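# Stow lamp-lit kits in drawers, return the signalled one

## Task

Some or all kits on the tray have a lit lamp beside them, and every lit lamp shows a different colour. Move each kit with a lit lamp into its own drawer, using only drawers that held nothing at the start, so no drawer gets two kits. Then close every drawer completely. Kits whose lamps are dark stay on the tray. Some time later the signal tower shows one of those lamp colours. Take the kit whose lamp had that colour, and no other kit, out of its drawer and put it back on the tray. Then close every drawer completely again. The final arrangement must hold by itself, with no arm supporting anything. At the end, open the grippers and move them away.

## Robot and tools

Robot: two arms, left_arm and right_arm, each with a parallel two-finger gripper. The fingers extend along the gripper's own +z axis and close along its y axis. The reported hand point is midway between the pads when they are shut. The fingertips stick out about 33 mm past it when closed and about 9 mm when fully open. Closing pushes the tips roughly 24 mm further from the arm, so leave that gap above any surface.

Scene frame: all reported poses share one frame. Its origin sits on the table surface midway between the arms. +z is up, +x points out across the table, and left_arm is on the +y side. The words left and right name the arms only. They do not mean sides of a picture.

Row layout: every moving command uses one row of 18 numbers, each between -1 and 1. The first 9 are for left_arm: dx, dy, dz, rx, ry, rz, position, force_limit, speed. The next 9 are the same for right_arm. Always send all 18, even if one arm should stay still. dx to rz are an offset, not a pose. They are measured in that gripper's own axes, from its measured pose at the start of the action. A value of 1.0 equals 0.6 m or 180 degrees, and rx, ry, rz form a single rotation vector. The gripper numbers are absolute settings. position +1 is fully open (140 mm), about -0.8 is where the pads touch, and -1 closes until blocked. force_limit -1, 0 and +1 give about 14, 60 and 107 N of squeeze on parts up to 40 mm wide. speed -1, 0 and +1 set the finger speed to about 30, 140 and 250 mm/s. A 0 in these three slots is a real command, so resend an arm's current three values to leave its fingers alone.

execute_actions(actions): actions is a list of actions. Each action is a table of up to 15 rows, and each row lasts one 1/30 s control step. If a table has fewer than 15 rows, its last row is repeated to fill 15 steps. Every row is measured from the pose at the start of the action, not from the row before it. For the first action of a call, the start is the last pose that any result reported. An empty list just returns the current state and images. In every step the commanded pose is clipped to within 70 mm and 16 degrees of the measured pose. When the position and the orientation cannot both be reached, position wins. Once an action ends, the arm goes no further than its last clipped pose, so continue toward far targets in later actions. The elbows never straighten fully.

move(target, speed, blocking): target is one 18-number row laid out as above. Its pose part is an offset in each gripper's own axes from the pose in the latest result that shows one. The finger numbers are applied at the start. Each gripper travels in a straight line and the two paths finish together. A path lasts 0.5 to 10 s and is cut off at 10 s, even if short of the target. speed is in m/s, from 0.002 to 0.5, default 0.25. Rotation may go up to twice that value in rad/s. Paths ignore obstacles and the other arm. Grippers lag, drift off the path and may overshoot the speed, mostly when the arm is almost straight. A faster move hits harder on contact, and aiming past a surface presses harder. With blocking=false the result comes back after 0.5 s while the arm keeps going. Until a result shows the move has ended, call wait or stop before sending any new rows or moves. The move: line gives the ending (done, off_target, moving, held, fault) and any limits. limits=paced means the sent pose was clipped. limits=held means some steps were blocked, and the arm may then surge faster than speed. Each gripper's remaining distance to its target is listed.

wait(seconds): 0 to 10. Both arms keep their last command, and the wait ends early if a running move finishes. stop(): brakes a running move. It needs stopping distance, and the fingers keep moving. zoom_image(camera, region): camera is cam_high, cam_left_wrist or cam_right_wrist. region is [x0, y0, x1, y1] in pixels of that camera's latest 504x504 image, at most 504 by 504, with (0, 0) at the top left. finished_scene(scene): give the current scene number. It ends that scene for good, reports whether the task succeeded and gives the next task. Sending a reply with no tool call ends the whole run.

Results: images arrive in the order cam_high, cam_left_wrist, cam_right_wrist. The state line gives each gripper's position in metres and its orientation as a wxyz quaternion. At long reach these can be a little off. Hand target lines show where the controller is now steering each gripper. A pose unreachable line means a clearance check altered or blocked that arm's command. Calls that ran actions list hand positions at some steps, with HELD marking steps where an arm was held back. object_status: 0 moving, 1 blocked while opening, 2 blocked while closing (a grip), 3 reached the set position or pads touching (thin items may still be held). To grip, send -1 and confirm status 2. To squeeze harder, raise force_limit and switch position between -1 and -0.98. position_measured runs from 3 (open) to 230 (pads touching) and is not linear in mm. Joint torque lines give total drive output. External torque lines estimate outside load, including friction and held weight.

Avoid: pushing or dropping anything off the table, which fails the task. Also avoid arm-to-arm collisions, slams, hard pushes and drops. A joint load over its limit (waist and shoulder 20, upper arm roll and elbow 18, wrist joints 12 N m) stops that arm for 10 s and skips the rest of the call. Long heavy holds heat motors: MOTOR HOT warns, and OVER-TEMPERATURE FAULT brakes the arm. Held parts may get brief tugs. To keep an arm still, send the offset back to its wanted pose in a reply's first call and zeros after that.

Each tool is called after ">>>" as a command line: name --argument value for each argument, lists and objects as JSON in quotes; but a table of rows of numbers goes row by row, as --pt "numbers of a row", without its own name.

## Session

>>> execute_actions --actions '[]'

Scene clock: 0.00 s.
left_arm: end_effector_position=(+0.0002, +0.0096, +0.2599) position_measured=3 object_status=3 end_effector_quat_wxyz=(+0.176, +0.235, +0.901, +0.319) | right_arm: end_effector_position=(+0.2487, -0.6056, +0.3349) position_measured=3 object_status=3 end_effector_quat_wxyz=(+0.223, +0.969, -0.072, -0.082)
Joint positions: left_arm=[-1.568 -0.026 -0.058 -2.079  0.379  1.404  0.258] | right_arm=[-0.369 -0.722  0.034 -2.493 -0.445  1.645 -1.557]
Joint velocities: left_arm=[-0.001 -0.001  0.    -0.    -0.     0.001 -0.001] | right_arm=[ 0.001  0.001 -0.001 -0.    -0.001 -0.001 -0.001]
Joint torques (N m, as the joint torque sensors report them, + toward a larger angle): no reading
External joint torques (N m, as the arm's controller estimates them; a push from outside toward a larger angle lowers the number): no reading
Hand target (left_arm): +0.000, +0.010, +0.260; +0.176, +0.235, +0.901, +0.319
Hand target (right_arm): +0.249, -0.606, +0.335; +0.223, +0.969, -0.072, -0.082

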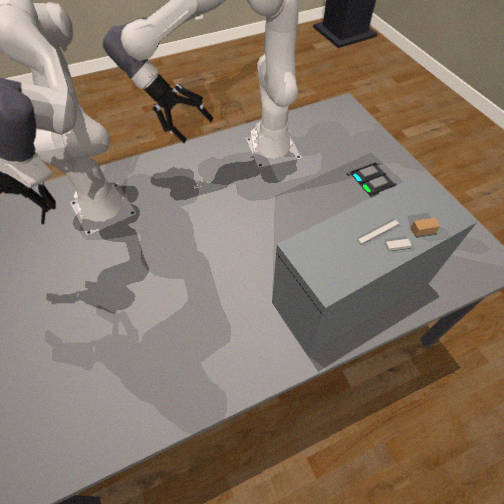

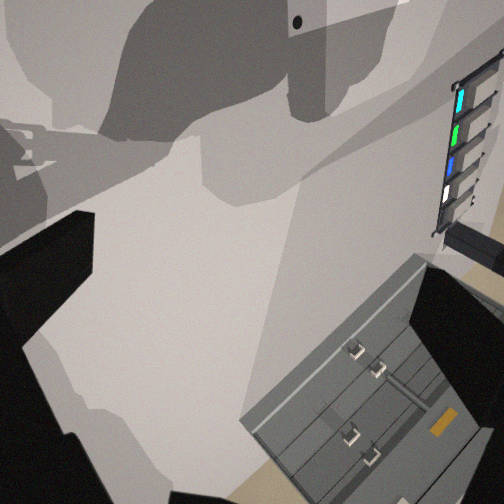

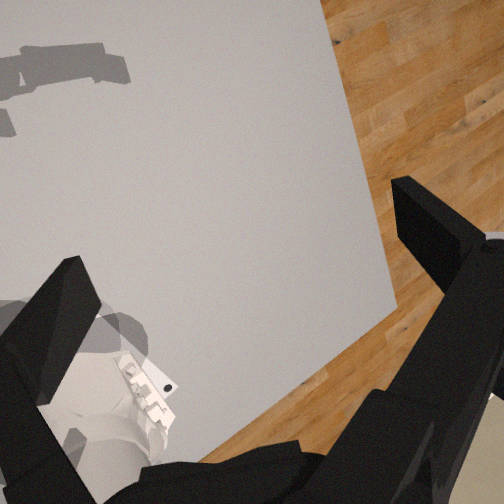

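>>> move --target '[-0.07,0.79,0.63,0.015,0.167,-0.586,1,0,0,0,0,0,0,0,0,1,0,0]' --speed 0.3

>>> move --target '[0,0,0,0.015,0.159,-0.56,1,0,0,0,0,0,0,0,0,1,0,0]' --speed 0.4

Scene clock: 9.77 s.
left_arm: end_effector_position=(+0.3570, +0.5090, +0.2975) position_measured=3 object_status=3 end_effector_quat_wxyz=(-0.147, +0.641, -0.747, -0.099) | right_arm: end_effector_position=(+0.2487, -0.6056, +0.3349) position_measured=3 object_status=3 end_effector_quat_wxyz=(+0.223, +0.969, -0.072, -0.082)
Joint positions: left_arm=[-0.64  -0.741  0.705 -2.416  0.826  1.754 -0.237] | right_arm=[-0.369 -0.722  0.034 -2.493 -0.445  1.645 -1.557]
Joint velocities: left_arm=[ 0.     0.003 -0.     0.001  0.001  0.014 -0.016] | right_arm=[-0.    -0.    -0.     0.001  0.001  0.    -0.   ]
Joint torques (N m, as the joint torque sensors report them, + toward a larger angle): left_arm=[  1.24  -0.66 -13.79  23.02   1.74   2.71  -0.13] | right_arm=[-0.35 -6.44  0.66 24.37 -0.3   1.89  0.12]
External joint torques (N m, as the arm's controller estimates them; a push from outside toward a larger angle lowers the number): left_arm=[ 1.18  0.55 -0.76  0.84  0.35  0.46 -0.12] | right_arm=[-0.33  0.72  1.23  0.24 -0.11 -0.04  0.1 ]
Hand target (left_arm): +0.359, +0.510, +0.298; +0.150, -0.644, +0.744, +0.097
Hand target (right_arm): +0.249, -0.606, +0.335; +0.223, +0.969, -0.072, -0.082
Off the commanded pose (left_arm): 0.012 m, 2 deg.
Off the commanded pose (right_arm): 0.000 m, 0 deg.
move: off_target (left_arm)

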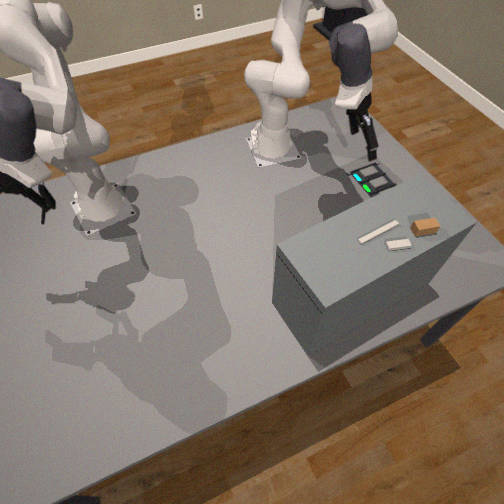

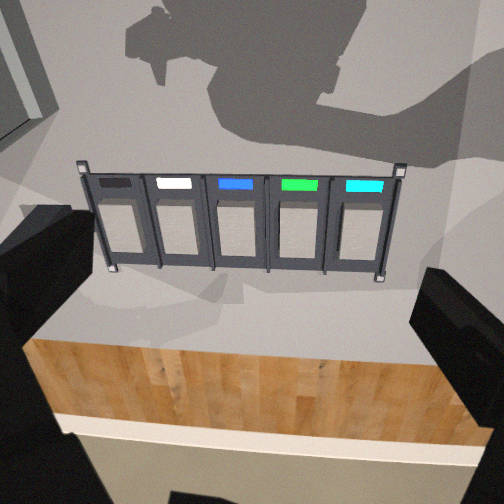

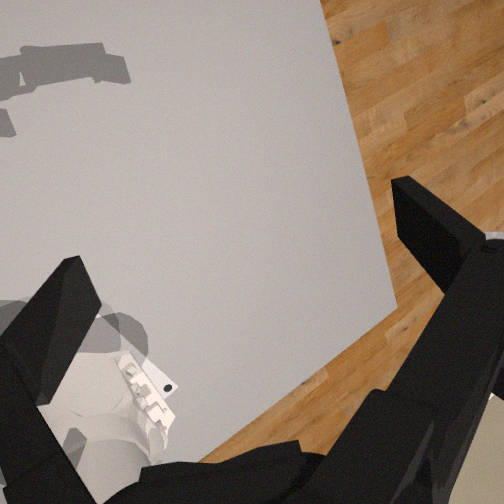

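Scene clock: 13.03 s.
left_arm: end_effector_position=(+0.3542, +0.5072, +0.2933) position_measured=3 object_status=3 end_effector_quat_wxyz=(-0.014, +0.980, -0.012, +0.196) | right_arm: end_effector_position=(+0.2487, -0.6056, +0.3349) position_measured=3 object_status=3 end_effector_quat_wxyz=(+0.223, +0.969, -0.072, -0.082)
Joint positions: left_arm=[ 0.098 -0.806  0.397 -2.69   0.257  2.304 -1.379] | right_arm=[-0.369 -0.722  0.034 -2.493 -0.445  1.645 -1.557]
Joint velocities: left_arm=[ 0.001 -0.001  0.001 -0.001 -0.002  0.004 -0.024] | right_arm=[ 0.    -0.001  0.001 -0.    -0.    -0.001  0.   ]
Joint torques (N m, as the joint torque sensors report them, + toward a larger angle): left_arm=[ 1.9  -3.15 -9.78 22.67 -0.36  3.59 -0.17] | right_arm=[-0.39 -6.22  0.57 24.31 -0.24  1.9   0.09]
External joint torques (N m, as the arm's controller estimates them; a push from outside toward a larger angle lowers the number): left_arm=[ 1.9   1.08 -2.53 -1.44 -1.18  0.36 -0.18] | right_arm=[-0.4   0.84  1.1   0.33 -0.06 -0.01  0.07]
Hand target (left_arm): +0.354, +0.507, +0.292; -0.012, +0.980, -0.005, +0.196
Hand target (right_arm): +0.249, -0.606, +0.335; +0.223, +0.969, -0.072, -0.082
Off the commanded pose (left_arm): 0.005 m, 2 deg.
Off the commanded pose (right_arm): 0.000 m, 0 deg.
move: off_target (left_arm)

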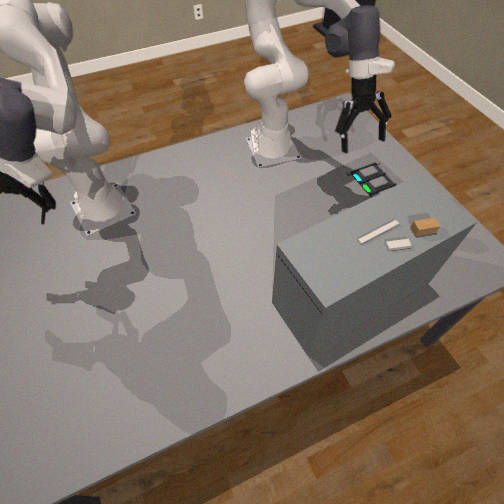

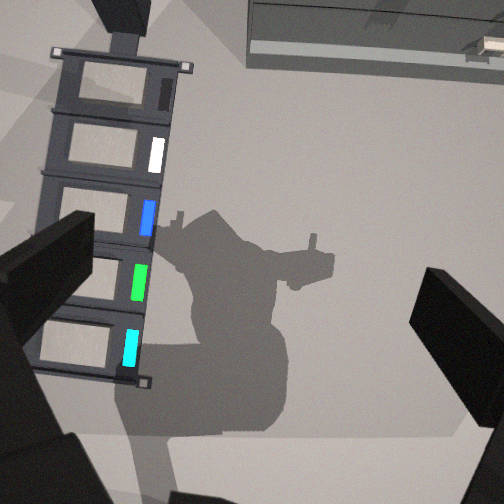

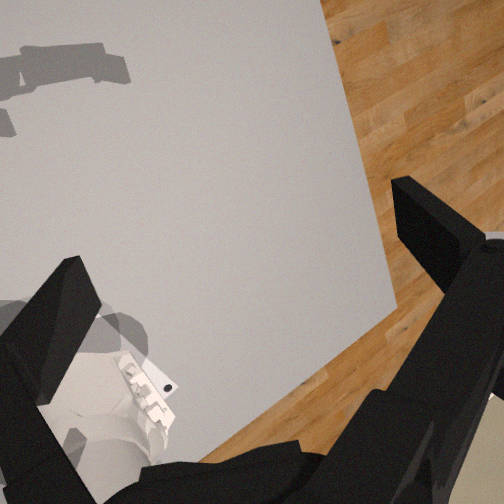

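>>> move --target '[0.1,0.3,0.25,0,0.06,0,-0.2,0,0,0,0,0,0,0,0,1,0,0]'

Scene clock: 16.33 s.
left_arm: end_effector_position=(+0.4655, +0.3169, +0.1731) position_measured=154 object_status=3 end_effector_quat_wxyz=(-0.007, +0.957, -0.027, +0.288) | right_arm: end_effector_position=(+0.2487, -0.6056, +0.3349) position_measured=3 object_status=3 end_effector_quat_wxyz=(+0.223, +0.969, -0.072, -0.082)
Joint positions: left_arm=[ 0.187 -0.295 -0.135 -2.821  0.222  3.11  -1.823] | right_arm=[-0.369 -0.722  0.034 -2.493 -0.445  1.645 -1.557]
Joint velocities: left_arm=[ 0.022  0.001 -0.025 -0.001 -0.006  0.008 -0.028] | right_arm=[ 0.001  0.001 -0.    -0.    -0.    -0.     0.   ]
Joint torques (N m, as the joint torque sensors report them, + toward a larger angle): left_arm=[  2.33 -16.86  -1.27  19.1   -1.02   3.93  -0.05] | right_arm=[-0.51 -6.57  0.45 24.41 -0.28  1.92  0.11]
External joint torques (N m, as the arm's controller estimates them; a push from outside toward a larger angle lowers the number): left_arm=[ 2.27  0.89 -2.14 -1.32 -1.09  0.57 -0.06] | right_arm=[-0.54  0.52  0.98  0.36 -0.1   0.    0.09]
Hand target (left_arm): +0.466, +0.317, +0.173; -0.004, +0.957, -0.018, +0.289
Hand target (right_arm): +0.249, -0.606, +0.335; +0.223, +0.969, -0.072, -0.082
Off the commanded pose (left_arm): 0.012 m, 2 deg.
Off the commanded pose (right_arm): 0.000 m, 0 deg.
move: off_target (left_arm)

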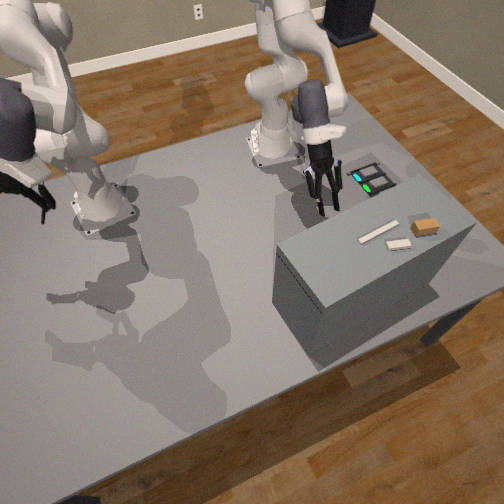

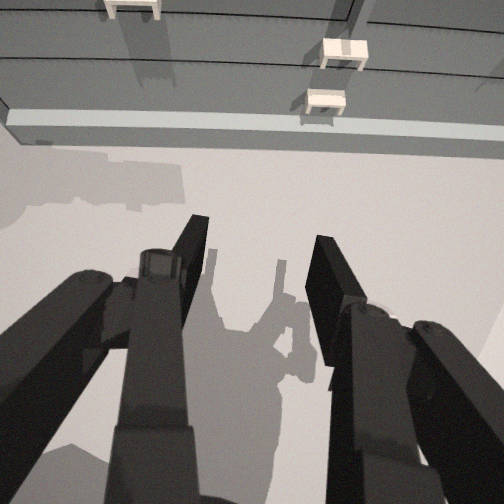

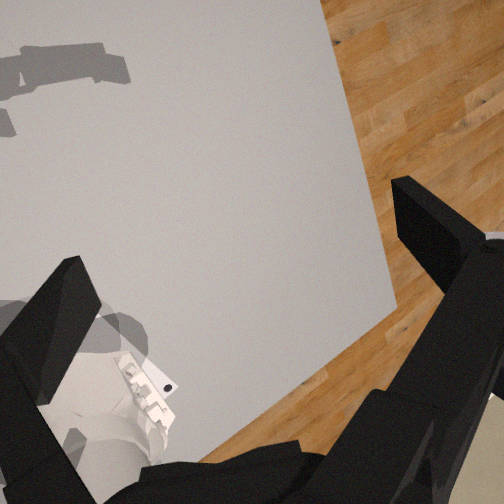

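>>> move --target '[0.08,0.06,-0.2,0,0.03,-0.01,-0.2,0,0,0,0,0,0,0,0,1,0,0]'

Scene clock: 18.73 s.
left_arm: end_effector_position=(+0.4373, +0.2828, +0.2993) position_measured=154 object_status=3 end_effector_quat_wxyz=(-0.007, +0.942, -0.013, +0.334) | right_arm: end_effector_position=(+0.2487, -0.6056, +0.3349) position_measured=3 object_status=3 end_effector_quat_wxyz=(+0.223, +0.969, -0.072, -0.082)
Joint positions: left_arm=[ 0.07  -0.687 -0.154 -2.815  0.131  2.798 -1.868] | right_arm=[-0.369 -0.722  0.034 -2.493 -0.445  1.645 -1.557]
Joint velocities: left_arm=[-0.    -0.001  0.     0.     0.002 -0.011 -0.005] | right_arm=[-0.001 -0.     0.    -0.     0.     0.001 -0.   ]
Joint torques (N m, as the joint torque sensors report them, + toward a larger angle): left_arm=[ -1.19 -10.4   -0.11  25.11  -0.76   2.99  -0.09] | right_arm=[-0.58 -6.54  0.6  24.26 -0.26  1.91  0.13]
External joint torques (N m, as the arm's controller estimates them; a push from outside toward a larger angle lowers the number): left_arm=[-1.11 -1.65 -1.75  0.58 -1.18 -0.44 -0.1 ] | right_arm=[-0.55  0.6   1.17  0.19 -0.07 -0.01  0.11]
Hand target (left_arm): +0.437, +0.281, +0.300; -0.006, +0.943, -0.010, +0.333
Hand target (right_arm): +0.249, -0.606, +0.335; +0.223, +0.969, -0.072, -0.082
Off the commanded pose (left_arm): 0.004 m, 1 deg.
Off the commanded pose (right_arm): 0.000 m, 0 deg.
move: off_target (left_arm)

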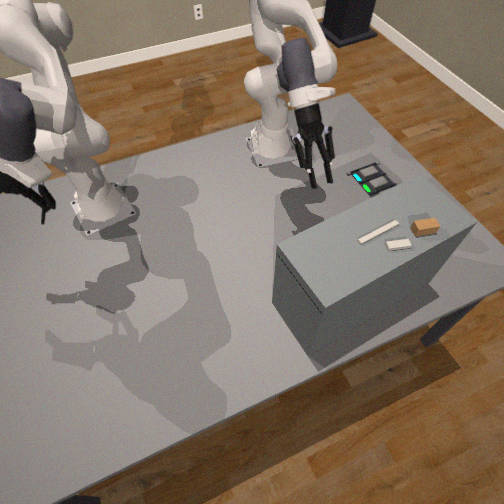

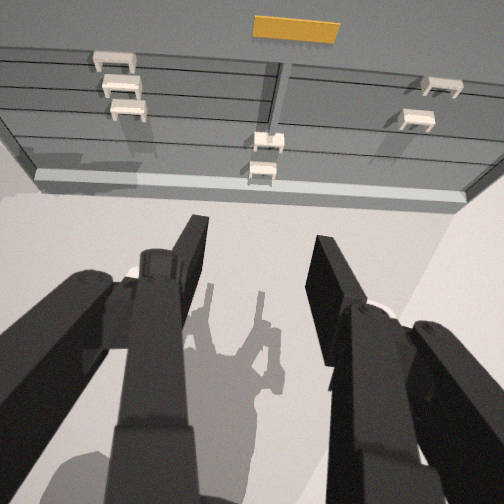

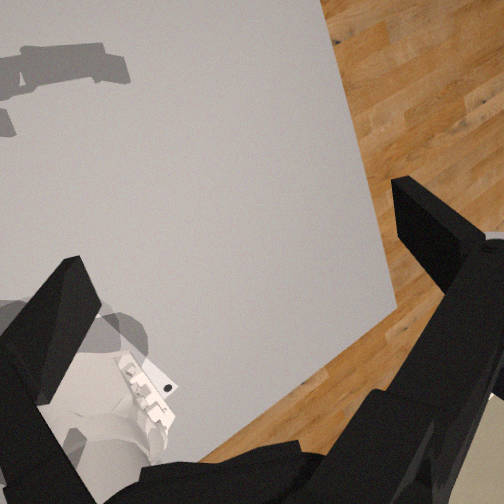

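>>> move --target '[0.075,-0.2,0.147,0,-0.04,-0.008,-0.2,0,0,0,0,0,0,0,0,1,0,0]'

Scene clock: 22.10 s.
left_arm: end_effector_position=(+0.5304, +0.4020, +0.2599) position_measured=154 object_status=3 end_effector_quat_wxyz=(-0.001, +0.962, +0.005, +0.274) | right_arm: end_effector_position=(+0.2487, -0.6056, +0.3349) position_measured=3 object_status=3 end_effector_quat_wxyz=(+0.223, +0.969, -0.072, -0.082)
Joint positions: left_arm=[-0.047 -0.287  0.255 -2.522  0.096  2.797 -1.579] | right_arm=[-0.369 -0.722  0.034 -2.493 -0.445  1.645 -1.557]
Joint velocities: left_arm=[-0.015  0.001  0.016  0.002  0.001 -0.004  0.033] | right_arm=[ 0.     0.001  0.001 -0.     0.001  0.     0.   ]
Joint torques (N m, as the joint torque sensors report them, + toward a larger angle): left_arm=[ -1.08 -18.49  -1.99  24.44   0.62   2.9    0.35] | right_arm=[-0.24 -6.63  0.29 24.38 -0.31  1.91  0.11]
External joint torques (N m, as the arm's controller estimates them; a push from outside toward a larger angle lowers the number): left_arm=[-1.15  1.9   0.17  0.82 -0.06 -0.53  0.34] | right_arm=[-0.23  0.39  0.87  0.39 -0.12  0.    0.09]
Hand target (left_arm): +0.531, +0.402, +0.260; -0.003, +0.962, -0.002, +0.273
Hand target (right_arm): +0.249, -0.606, +0.335; +0.223, +0.969, -0.072, -0.082
Off the commanded pose (left_arm): 0.002 m, 1 deg.
Off the commanded pose (right_arm): 0.000 m, 0 deg.
move: done

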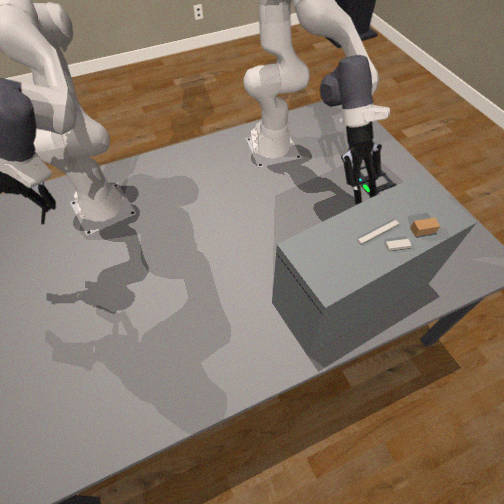

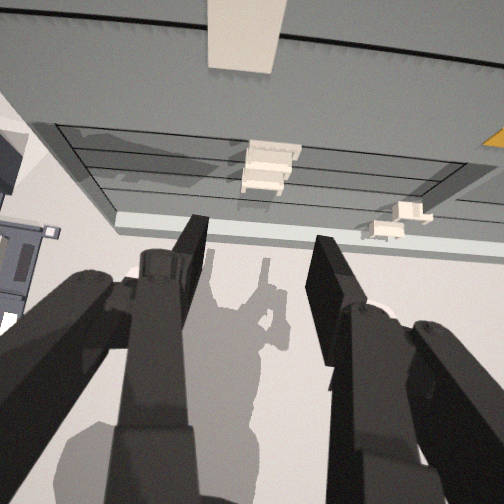

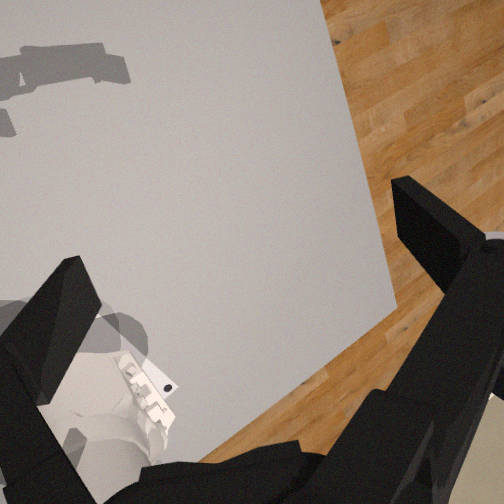

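>>> move --target '[0,0.008,0.098,0,0,0,-0.2,0,0,0,0,0,0,0,0,1,0,0]' --speed 0.1

Scene clock: 25.30 s.
left_arm: end_effector_position=(+0.5601, +0.3954, +0.2081) position_measured=154 object_status=3 end_effector_quat_wxyz=(+0.001, +0.962, +0.007, +0.272) | right_arm: end_effector_position=(+0.2487, -0.6056, +0.3349) position_measured=3 object_status=3 end_effector_quat_wxyz=(+0.223, +0.969, -0.072, -0.082)
Joint positions: left_arm=[-0.105 -0.105  0.292 -2.483  0.002  2.932 -1.527] | right_arm=[-0.369 -0.722  0.034 -2.493 -0.445  1.645 -1.557]
Joint velocities: left_arm=[-0.005  0.002  0.005 -0.001 -0.008  0.008  0.021] | right_arm=[ 0.001 -0.001 -0.     0.     0.     0.    -0.001]
Joint torques (N m, as the joint torque sensors report them, + toward a larger angle): left_arm=[ -0.54 -23.02  -1.37  23.73  -0.53   3.85   0.28] | right_arm=[-0.43 -6.21  0.41 24.12 -0.29  1.9   0.11]
External joint torques (N m, as the arm's controller estimates them; a push from outside toward a larger angle lowers the number): left_arm=[-0.57  1.88 -0.45  1.56 -1.19  0.44  0.26] | right_arm=[-0.44  0.82  0.96  0.12 -0.11 -0.01  0.09]
Hand target (left_arm): +0.562, +0.395, +0.209; +0.001, +0.962, +0.004, +0.274
Hand target (right_arm): +0.249, -0.606, +0.335; +0.223, +0.969, -0.072, -0.082
Off the commanded pose (left_arm): 0.003 m, 0 deg.
Off the commanded pose (right_arm): 0.000 m, 0 deg.
move: done

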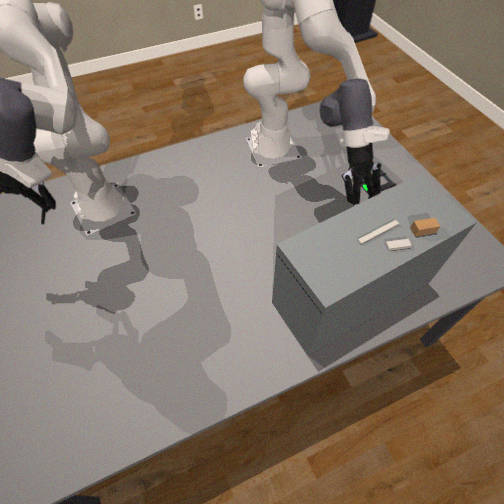

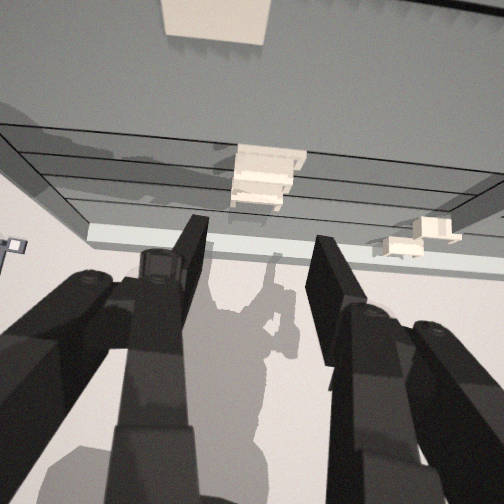

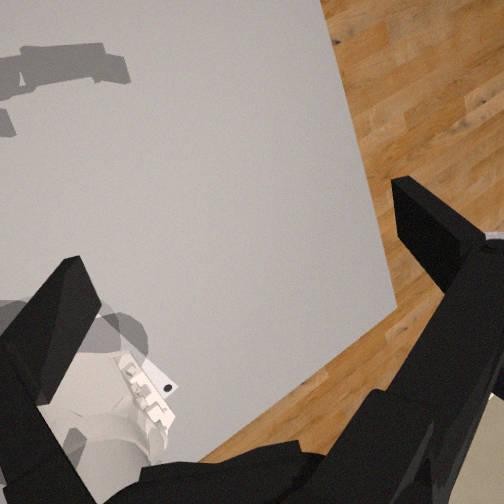

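>>> zoom_image --camera "cam_left_wrist" --region '[130,0,430,270]'

Region (130, 0, 430, 270) of cam_left_wrist's 504x504 image, scaled by 1.680, with more detail than that image has; it fills the top 454 rows of this view, and the rest is white.

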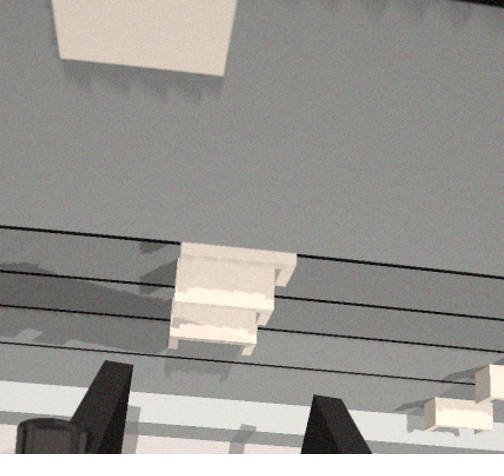

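>>> move --target '[0.045,0.008,0,0,0,0,-0.2,0,0,0,0,0,0,0,0,1,0,0]' --speed 0.06

Scene clock: 32.60 s.
left_arm: end_effector_position=(+0.5834, +0.3937, +0.2238) position_measured=154 object_status=3 end_effector_quat_wxyz=(-0.001, +0.962, +0.005, +0.275) | right_arm: end_effector_position=(+0.2487, -0.6056, +0.3349) position_measured=3 object_status=3 end_effector_quat_wxyz=(+0.223, +0.969, -0.072, -0.082)
Joint positions: left_arm=[-0.11  -0.068  0.289 -2.399 -0.008  2.89  -1.524] | right_arm=[-0.369 -0.722  0.034 -2.493 -0.445  1.645 -1.557]
Joint velocities: left_arm=[ 0.001  0.005 -0.001  0.006 -0.006 -0.024 -0.005] | right_arm=[-0.     0.001 -0.001  0.001  0.     0.     0.   ]
Joint torques (N m, as the joint torque sensors report them, + toward a larger angle): left_arm=[ -0.64 -24.26  -2.41  23.43  -0.46   3.1   -0.01] | right_arm=[-0.6  -6.38  0.49 24.41 -0.31  1.91  0.14]
External joint torques (N m, as the arm's controller estimates them; a push from outside toward a larger angle lowers the number): left_arm=[-0.67  2.54 -1.81  0.7  -1.13 -0.34 -0.03] | right_arm=[-0.59  0.68  1.07  0.37 -0.12 -0.01  0.12]
Hand target (left_arm): +0.583, +0.391, +0.222; +0.001, +0.962, +0.007, +0.272
Hand target (right_arm): +0.249, -0.606, +0.335; +0.223, +0.969, -0.072, -0.082
Off the commanded pose (left_arm): 0.003 m, 1 deg.
Off the commanded pose (right_arm): 0.000 m, 0 deg.
move: done

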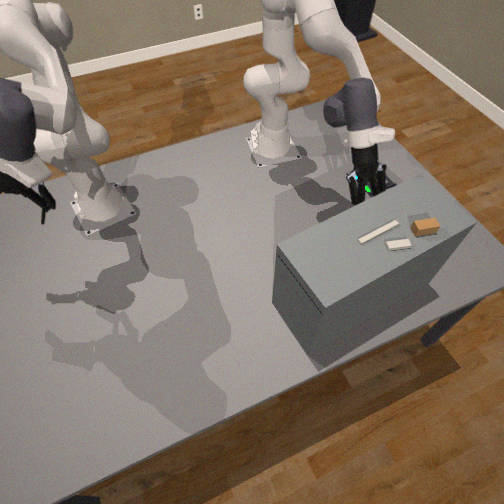

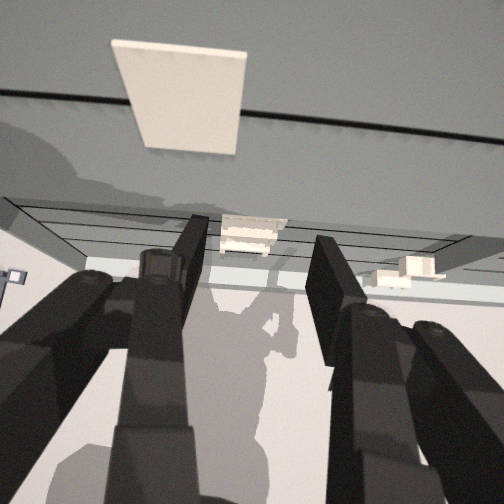

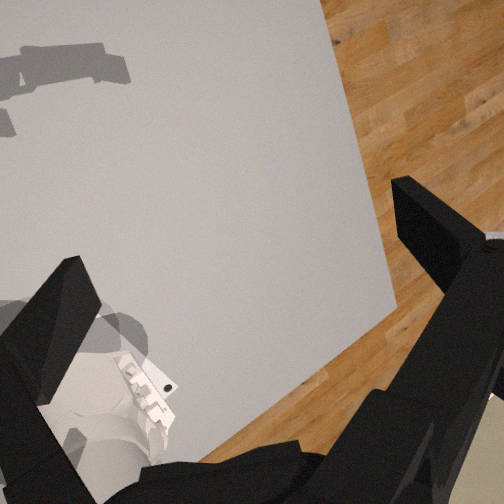

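>>> move --target '[0.015,-0.004,0.025,0,0.015,0,-0.2,0,0,0,0,0,0,0,0,1,0,0]' --speed 0.04

>>> move --target '[0,0,0,0,0,0,-1,0,0,0,0,0,0,0,0,1,0,0]'

Scene clock: 39.03 s.
left_arm: end_effector_position=(+0.5944, +0.3949, +0.2136) position_measured=154 object_status=3 end_effector_quat_wxyz=(+0.002, +0.957, +0.013, +0.289) | right_arm: end_effector_position=(+0.2487, -0.6056, +0.3349) position_measured=3 object_status=3 end_effector_quat_wxyz=(+0.223, +0.969, -0.072, -0.082)
Joint positions: left_arm=[-0.117 -0.022  0.29  -2.4   -0.077  2.965 -1.484] | right_arm=[-0.369 -0.722  0.034 -2.493 -0.445  1.645 -1.557]
Joint velocities: left_arm=[-0.001  0.002 -0.001 -0.005 -0.044  0.013  0.044] | right_arm=[ 0.002 -0.     0.001 -0.    -0.001 -0.001  0.001]
Joint torques (N m, as the joint torque sensors report them, + toward a larger angle): left_arm=[ -0.69 -22.88   0.24  23.85  -0.2    5.96   0.8 ] | right_arm=[-0.37 -6.33  0.36 24.28 -0.29  1.91  0.1 ]
External joint torques (N m, as the arm's controller estimates them; a push from outside toward a larger angle lowers the number): left_arm=[-0.66  4.82  0.5   1.5  -0.95  2.5   0.78] | right_arm=[-0.37  0.82  0.9   0.22 -0.11 -0.01  0.08]
Hand target (left_arm): +0.599, +0.395, +0.216; -0.001, +0.955, +0.005, +0.297
Hand target (right_arm): +0.249, -0.606, +0.335; +0.223, +0.969, -0.072, -0.082
Off the commanded pose (left_arm): 0.005 m, 1 deg.
Off the commanded pose (right_arm): 0.000 m, 0 deg.
move: off_target (left_arm)

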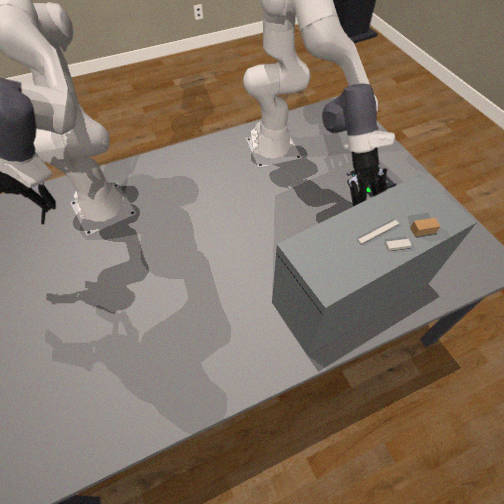

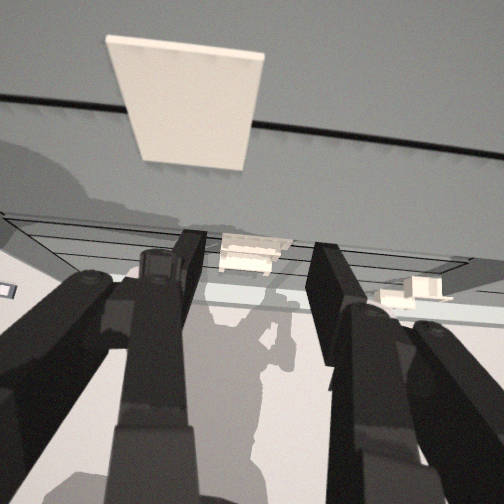

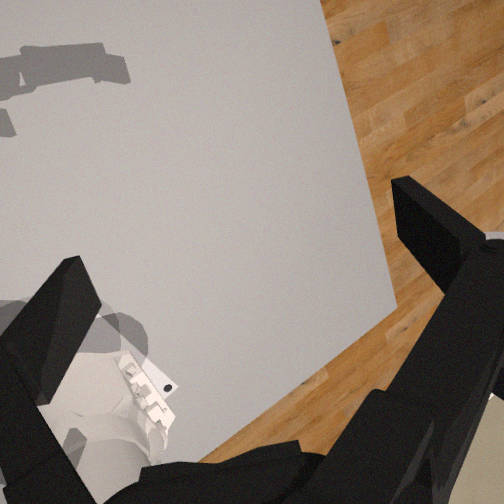

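Scene clock: 39.53 s.
left_arm: end_effector_position=(+0.5928, +0.3981, +0.2121) position_measured=194 object_status=2 end_effector_quat_wxyz=(+0.002, +0.958, +0.016, +0.287) | right_arm: end_effector_position=(+0.2487, -0.6056, +0.3349) position_measured=3 object_status=3 end_effector_quat_wxyz=(+0.223, +0.969, -0.072, -0.082)
Joint positions: left_arm=[-0.115 -0.023  0.294 -2.402 -0.078  2.961 -1.485] | right_arm=[-0.369 -0.722  0.034 -2.493 -0.445  1.645 -1.557]
Joint velocities: left_arm=[-0.001 -0.     0.002  0.001 -0.     0.001  0.001] | right_arm=[-0.001  0.001 -0.001  0.    -0.001  0.    -0.002]
Joint torques (N m, as the joint torque sensors report them, + toward a larger angle): left_arm=[ -1.79 -26.2   -2.62  22.01   0.78   4.01   0.19] | right_arm=[-0.41 -6.52  0.45 24.32 -0.29  1.92  0.13]
External joint torques (N m, as the arm's controller estimates them; a push from outside toward a larger angle lowers the number): left_arm=[-1.88  1.53 -2.49 -0.29  0.06  0.55  0.18] | right_arm=[-0.39  0.63  1.01  0.21 -0.1   0.    0.11]
Hand target (left_arm): +0.594, +0.395, +0.214; +0.002, +0.957, +0.013, +0.289
Hand target (right_arm): +0.249, -0.606, +0.335; +0.223, +0.969, -0.072, -0.082
Off the commanded pose (left_arm): 0.004 m, 0 deg.
Off the commanded pose (right_arm): 0.000 m, 0 deg.
move: off_target (left_arm)

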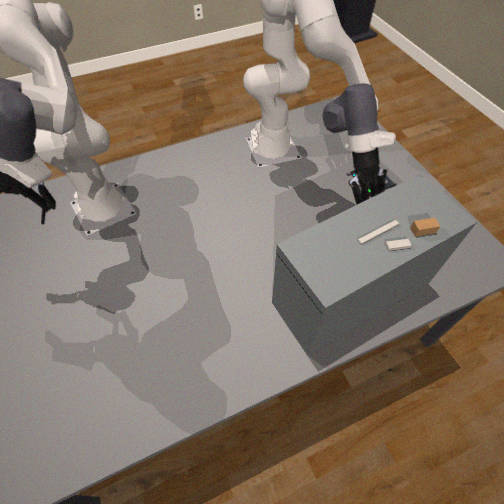

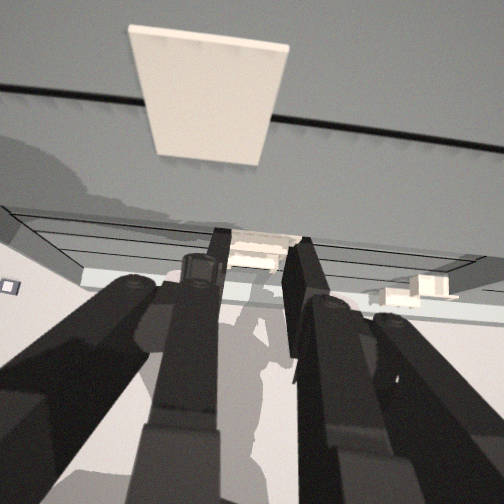

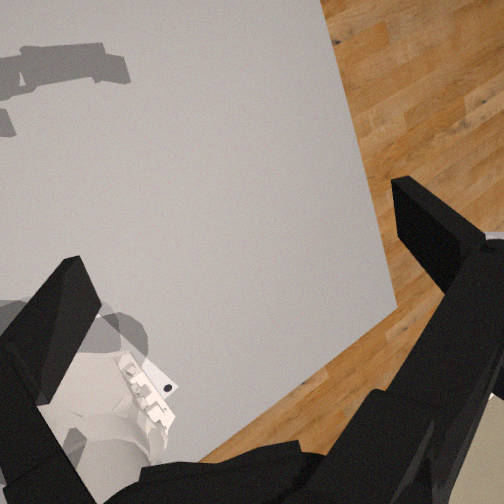

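>>> move --target '[-0.174,0,-0.115,0,0,0,-1,0,0,0,0,0,0,0,0,1,0,0]' --speed 0.08

>>> move --target '[0,0,0,0,0,0,-0.2,0,0,0,0,0,0,0,0,1,0,0]'

>>> move --target '[0.05,0,-0.15,0,0,0,-0.2,0,0,0,0,0,0,0,0,1,0,0]' --speed 0.15

Scene clock: 43.90 s.
left_arm: end_effector_position=(+0.4696, +0.3880, +0.2131) position_measured=194 object_status=2 end_effector_quat_wxyz=(+0.001, +0.957, +0.007, +0.289) | right_arm: end_effector_position=(+0.2487, -0.6056, +0.3349) position_measured=3 object_status=3 end_effector_quat_wxyz=(+0.223, +0.969, -0.072, -0.082)
Joint positions: left_arm=[ 0.06  -0.396  0.144 -2.79   0.105  2.982 -1.609] | right_arm=[-0.369 -0.722  0.034 -2.493 -0.445  1.645 -1.557]
Joint velocities: left_arm=[ 0.007 -0.004 -0.009 -0.003 -0.    -0.005 -0.004] | right_arm=[-0.    -0.001  0.     0.001  0.001  0.     0.001]
Joint torques (N m, as the joint torque sensors report them, + toward a larger angle): left_arm=[  7.68 -18.2    0.3   20.99   0.67   2.73  -0.01] | right_arm=[-0.53 -6.57  0.53 24.18 -0.28  1.91  0.13]
External joint torques (N m, as the arm's controller estimates them; a push from outside toward a larger angle lowers the number): left_arm=[ 7.66 -2.53  1.86 -1.17  0.11 -0.72 -0.03] | right_arm=[-0.55  0.56  1.06  0.09 -0.1  -0.02  0.11]
Hand target (left_arm): +0.468, +0.396, +0.212; -0.000, +0.958, +0.016, +0.287
Hand target (right_arm): +0.249, -0.606, +0.335; +0.223, +0.969, -0.072, -0.082
Off the commanded pose (left_arm): 0.007 m, 1 deg.
Off the commanded pose (right_arm): 0.000 m, 0 deg.
move: off_target (left_arm)

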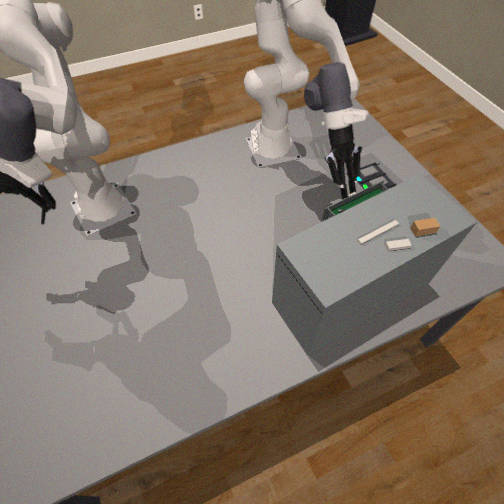

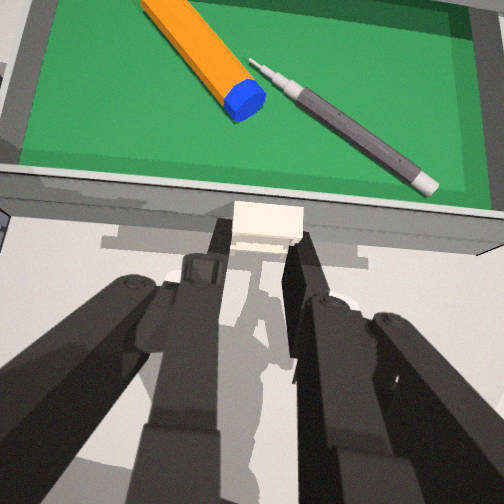

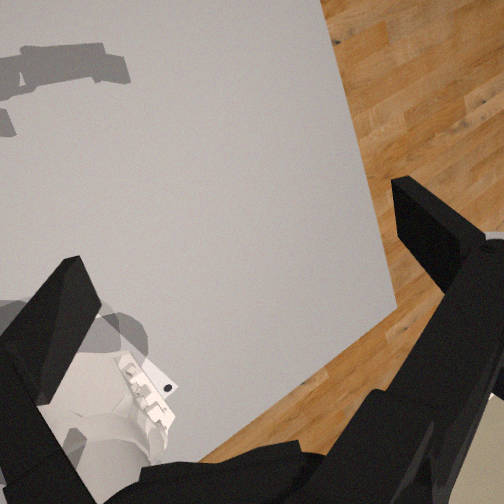

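Scene clock: 44.40 s.
left_arm: end_effector_position=(+0.4695, +0.3876, +0.2129) position_measured=154 object_status=3 end_effector_quat_wxyz=(+0.001, +0.957, +0.007, +0.289) | right_arm: end_effector_position=(+0.2487, -0.6056, +0.3349) position_measured=3 object_status=3 end_effector_quat_wxyz=(+0.223, +0.969, -0.072, -0.082)
Joint positions: left_arm=[ 0.059 -0.396  0.144 -2.79   0.105  2.982 -1.609] | right_arm=[-0.369 -0.722  0.034 -2.493 -0.445  1.645 -1.557]
Joint velocities: left_arm=[ 0.001  0.    -0.    -0.     0.001  0.001 -0.002] | right_arm=[-0.002  0.001  0.001  0.     0.     0.001 -0.   ]
Joint torques (N m, as the joint torque sensors report them, + toward a larger angle): left_arm=[  0.99 -16.11  -1.76  21.4    0.52   3.51   0.14] | right_arm=[-0.24 -6.31  0.43 24.59 -0.29  1.91  0.12]
External joint torques (N m, as the arm's controller estimates them; a push from outside toward a larger angle lowers the number): left_arm=[ 0.98 -0.34 -0.17 -0.76 -0.04  0.06  0.13] | right_arm=[-0.23  0.76  0.98  0.52 -0.1  -0.02  0.1 ]
Hand target (left_arm): +0.470, +0.388, +0.213; +0.001, +0.957, +0.007, +0.289
Hand target (right_arm): +0.249, -0.606, +0.335; +0.223, +0.969, -0.072, -0.082
Off the commanded pose (left_arm): 0.000 m, 0 deg.
Off the commanded pose (right_arm): 0.000 m, 0 deg.
move: done

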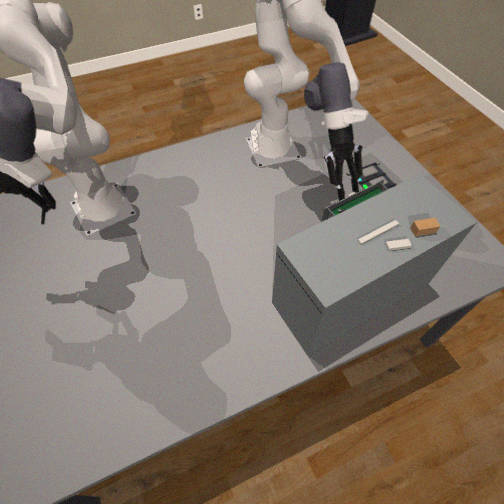

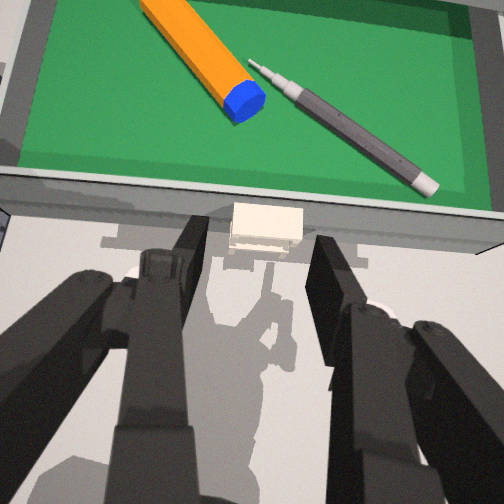

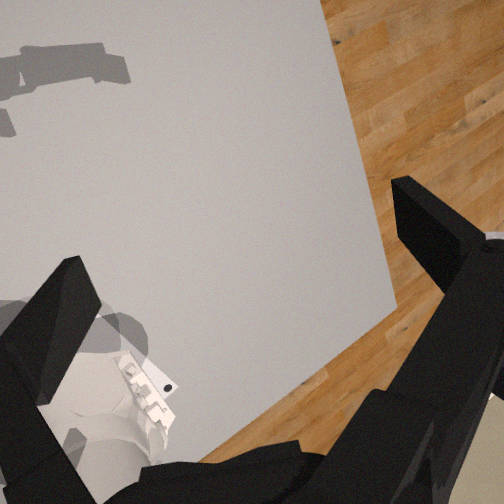

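Scene clock: 45.73 s.
left_arm: end_effector_position=(+0.4437, +0.3903, +0.3043) position_measured=154 object_status=3 end_effector_quat_wxyz=(-0.002, +0.957, +0.008, +0.289) | right_arm: end_effector_position=(+0.2487, -0.6056, +0.3349) position_measured=3 object_status=3 end_effector_quat_wxyz=(+0.223, +0.969, -0.072, -0.082)
Joint positions: left_arm=[ 0.076 -0.656  0.117 -2.726  0.105  2.659 -1.609] | right_arm=[-0.369 -0.722  0.034 -2.493 -0.445  1.645 -1.557]
Joint velocities: left_arm=[ 0.001 -0.     0.002  0.001  0.    -0.011  0.001] | right_arm=[ 0.001 -0.    -0.001  0.    -0.     0.     0.001]
Joint torques (N m, as the joint torque sensors report them, + toward a larger angle): left_arm=[  1.32 -11.08  -2.96  25.69   0.9    2.91  -0.03] | right_arm=[-0.43 -6.35  0.49 24.23 -0.3   1.92  0.15]
External joint torques (N m, as the arm's controller estimates them; a push from outside toward a larger angle lowers the number): left_arm=[ 1.23 -1.26 -0.83  0.9   0.16 -0.54 -0.04] | right_arm=[-0.42  0.71  1.05  0.17 -0.11 -0.01  0.13]
Hand target (left_arm): +0.443, +0.391, +0.305; -0.003, +0.957, +0.009, +0.289
Hand target (right_arm): +0.249, -0.606, +0.335; +0.223, +0.969, -0.072, -0.082
Off the commanded pose (left_arm): 0.003 m, 0 deg.
Off the commanded pose (right_arm): 0.000 m, 0 deg.
move: done

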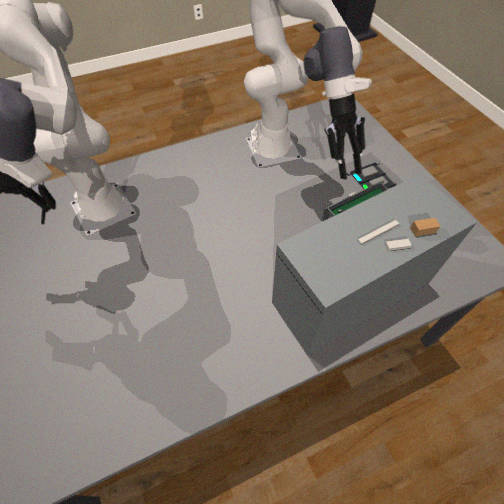

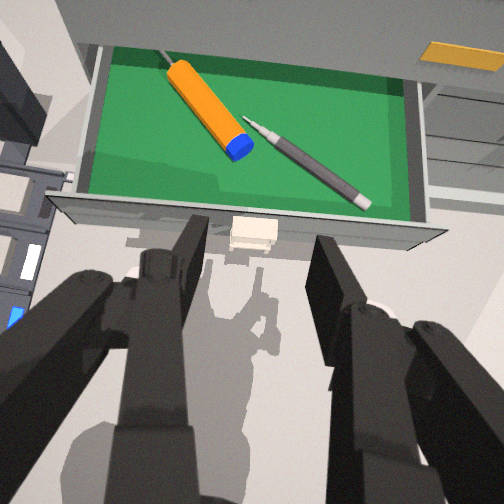

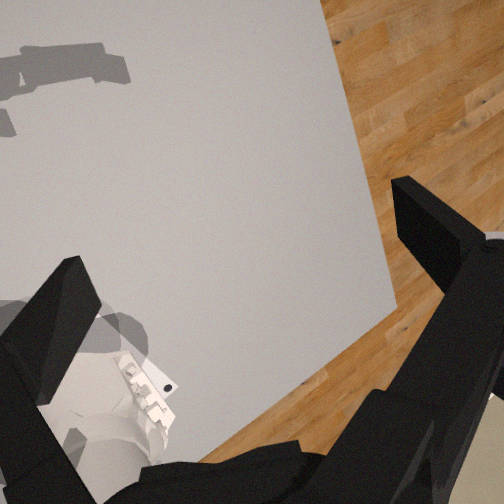

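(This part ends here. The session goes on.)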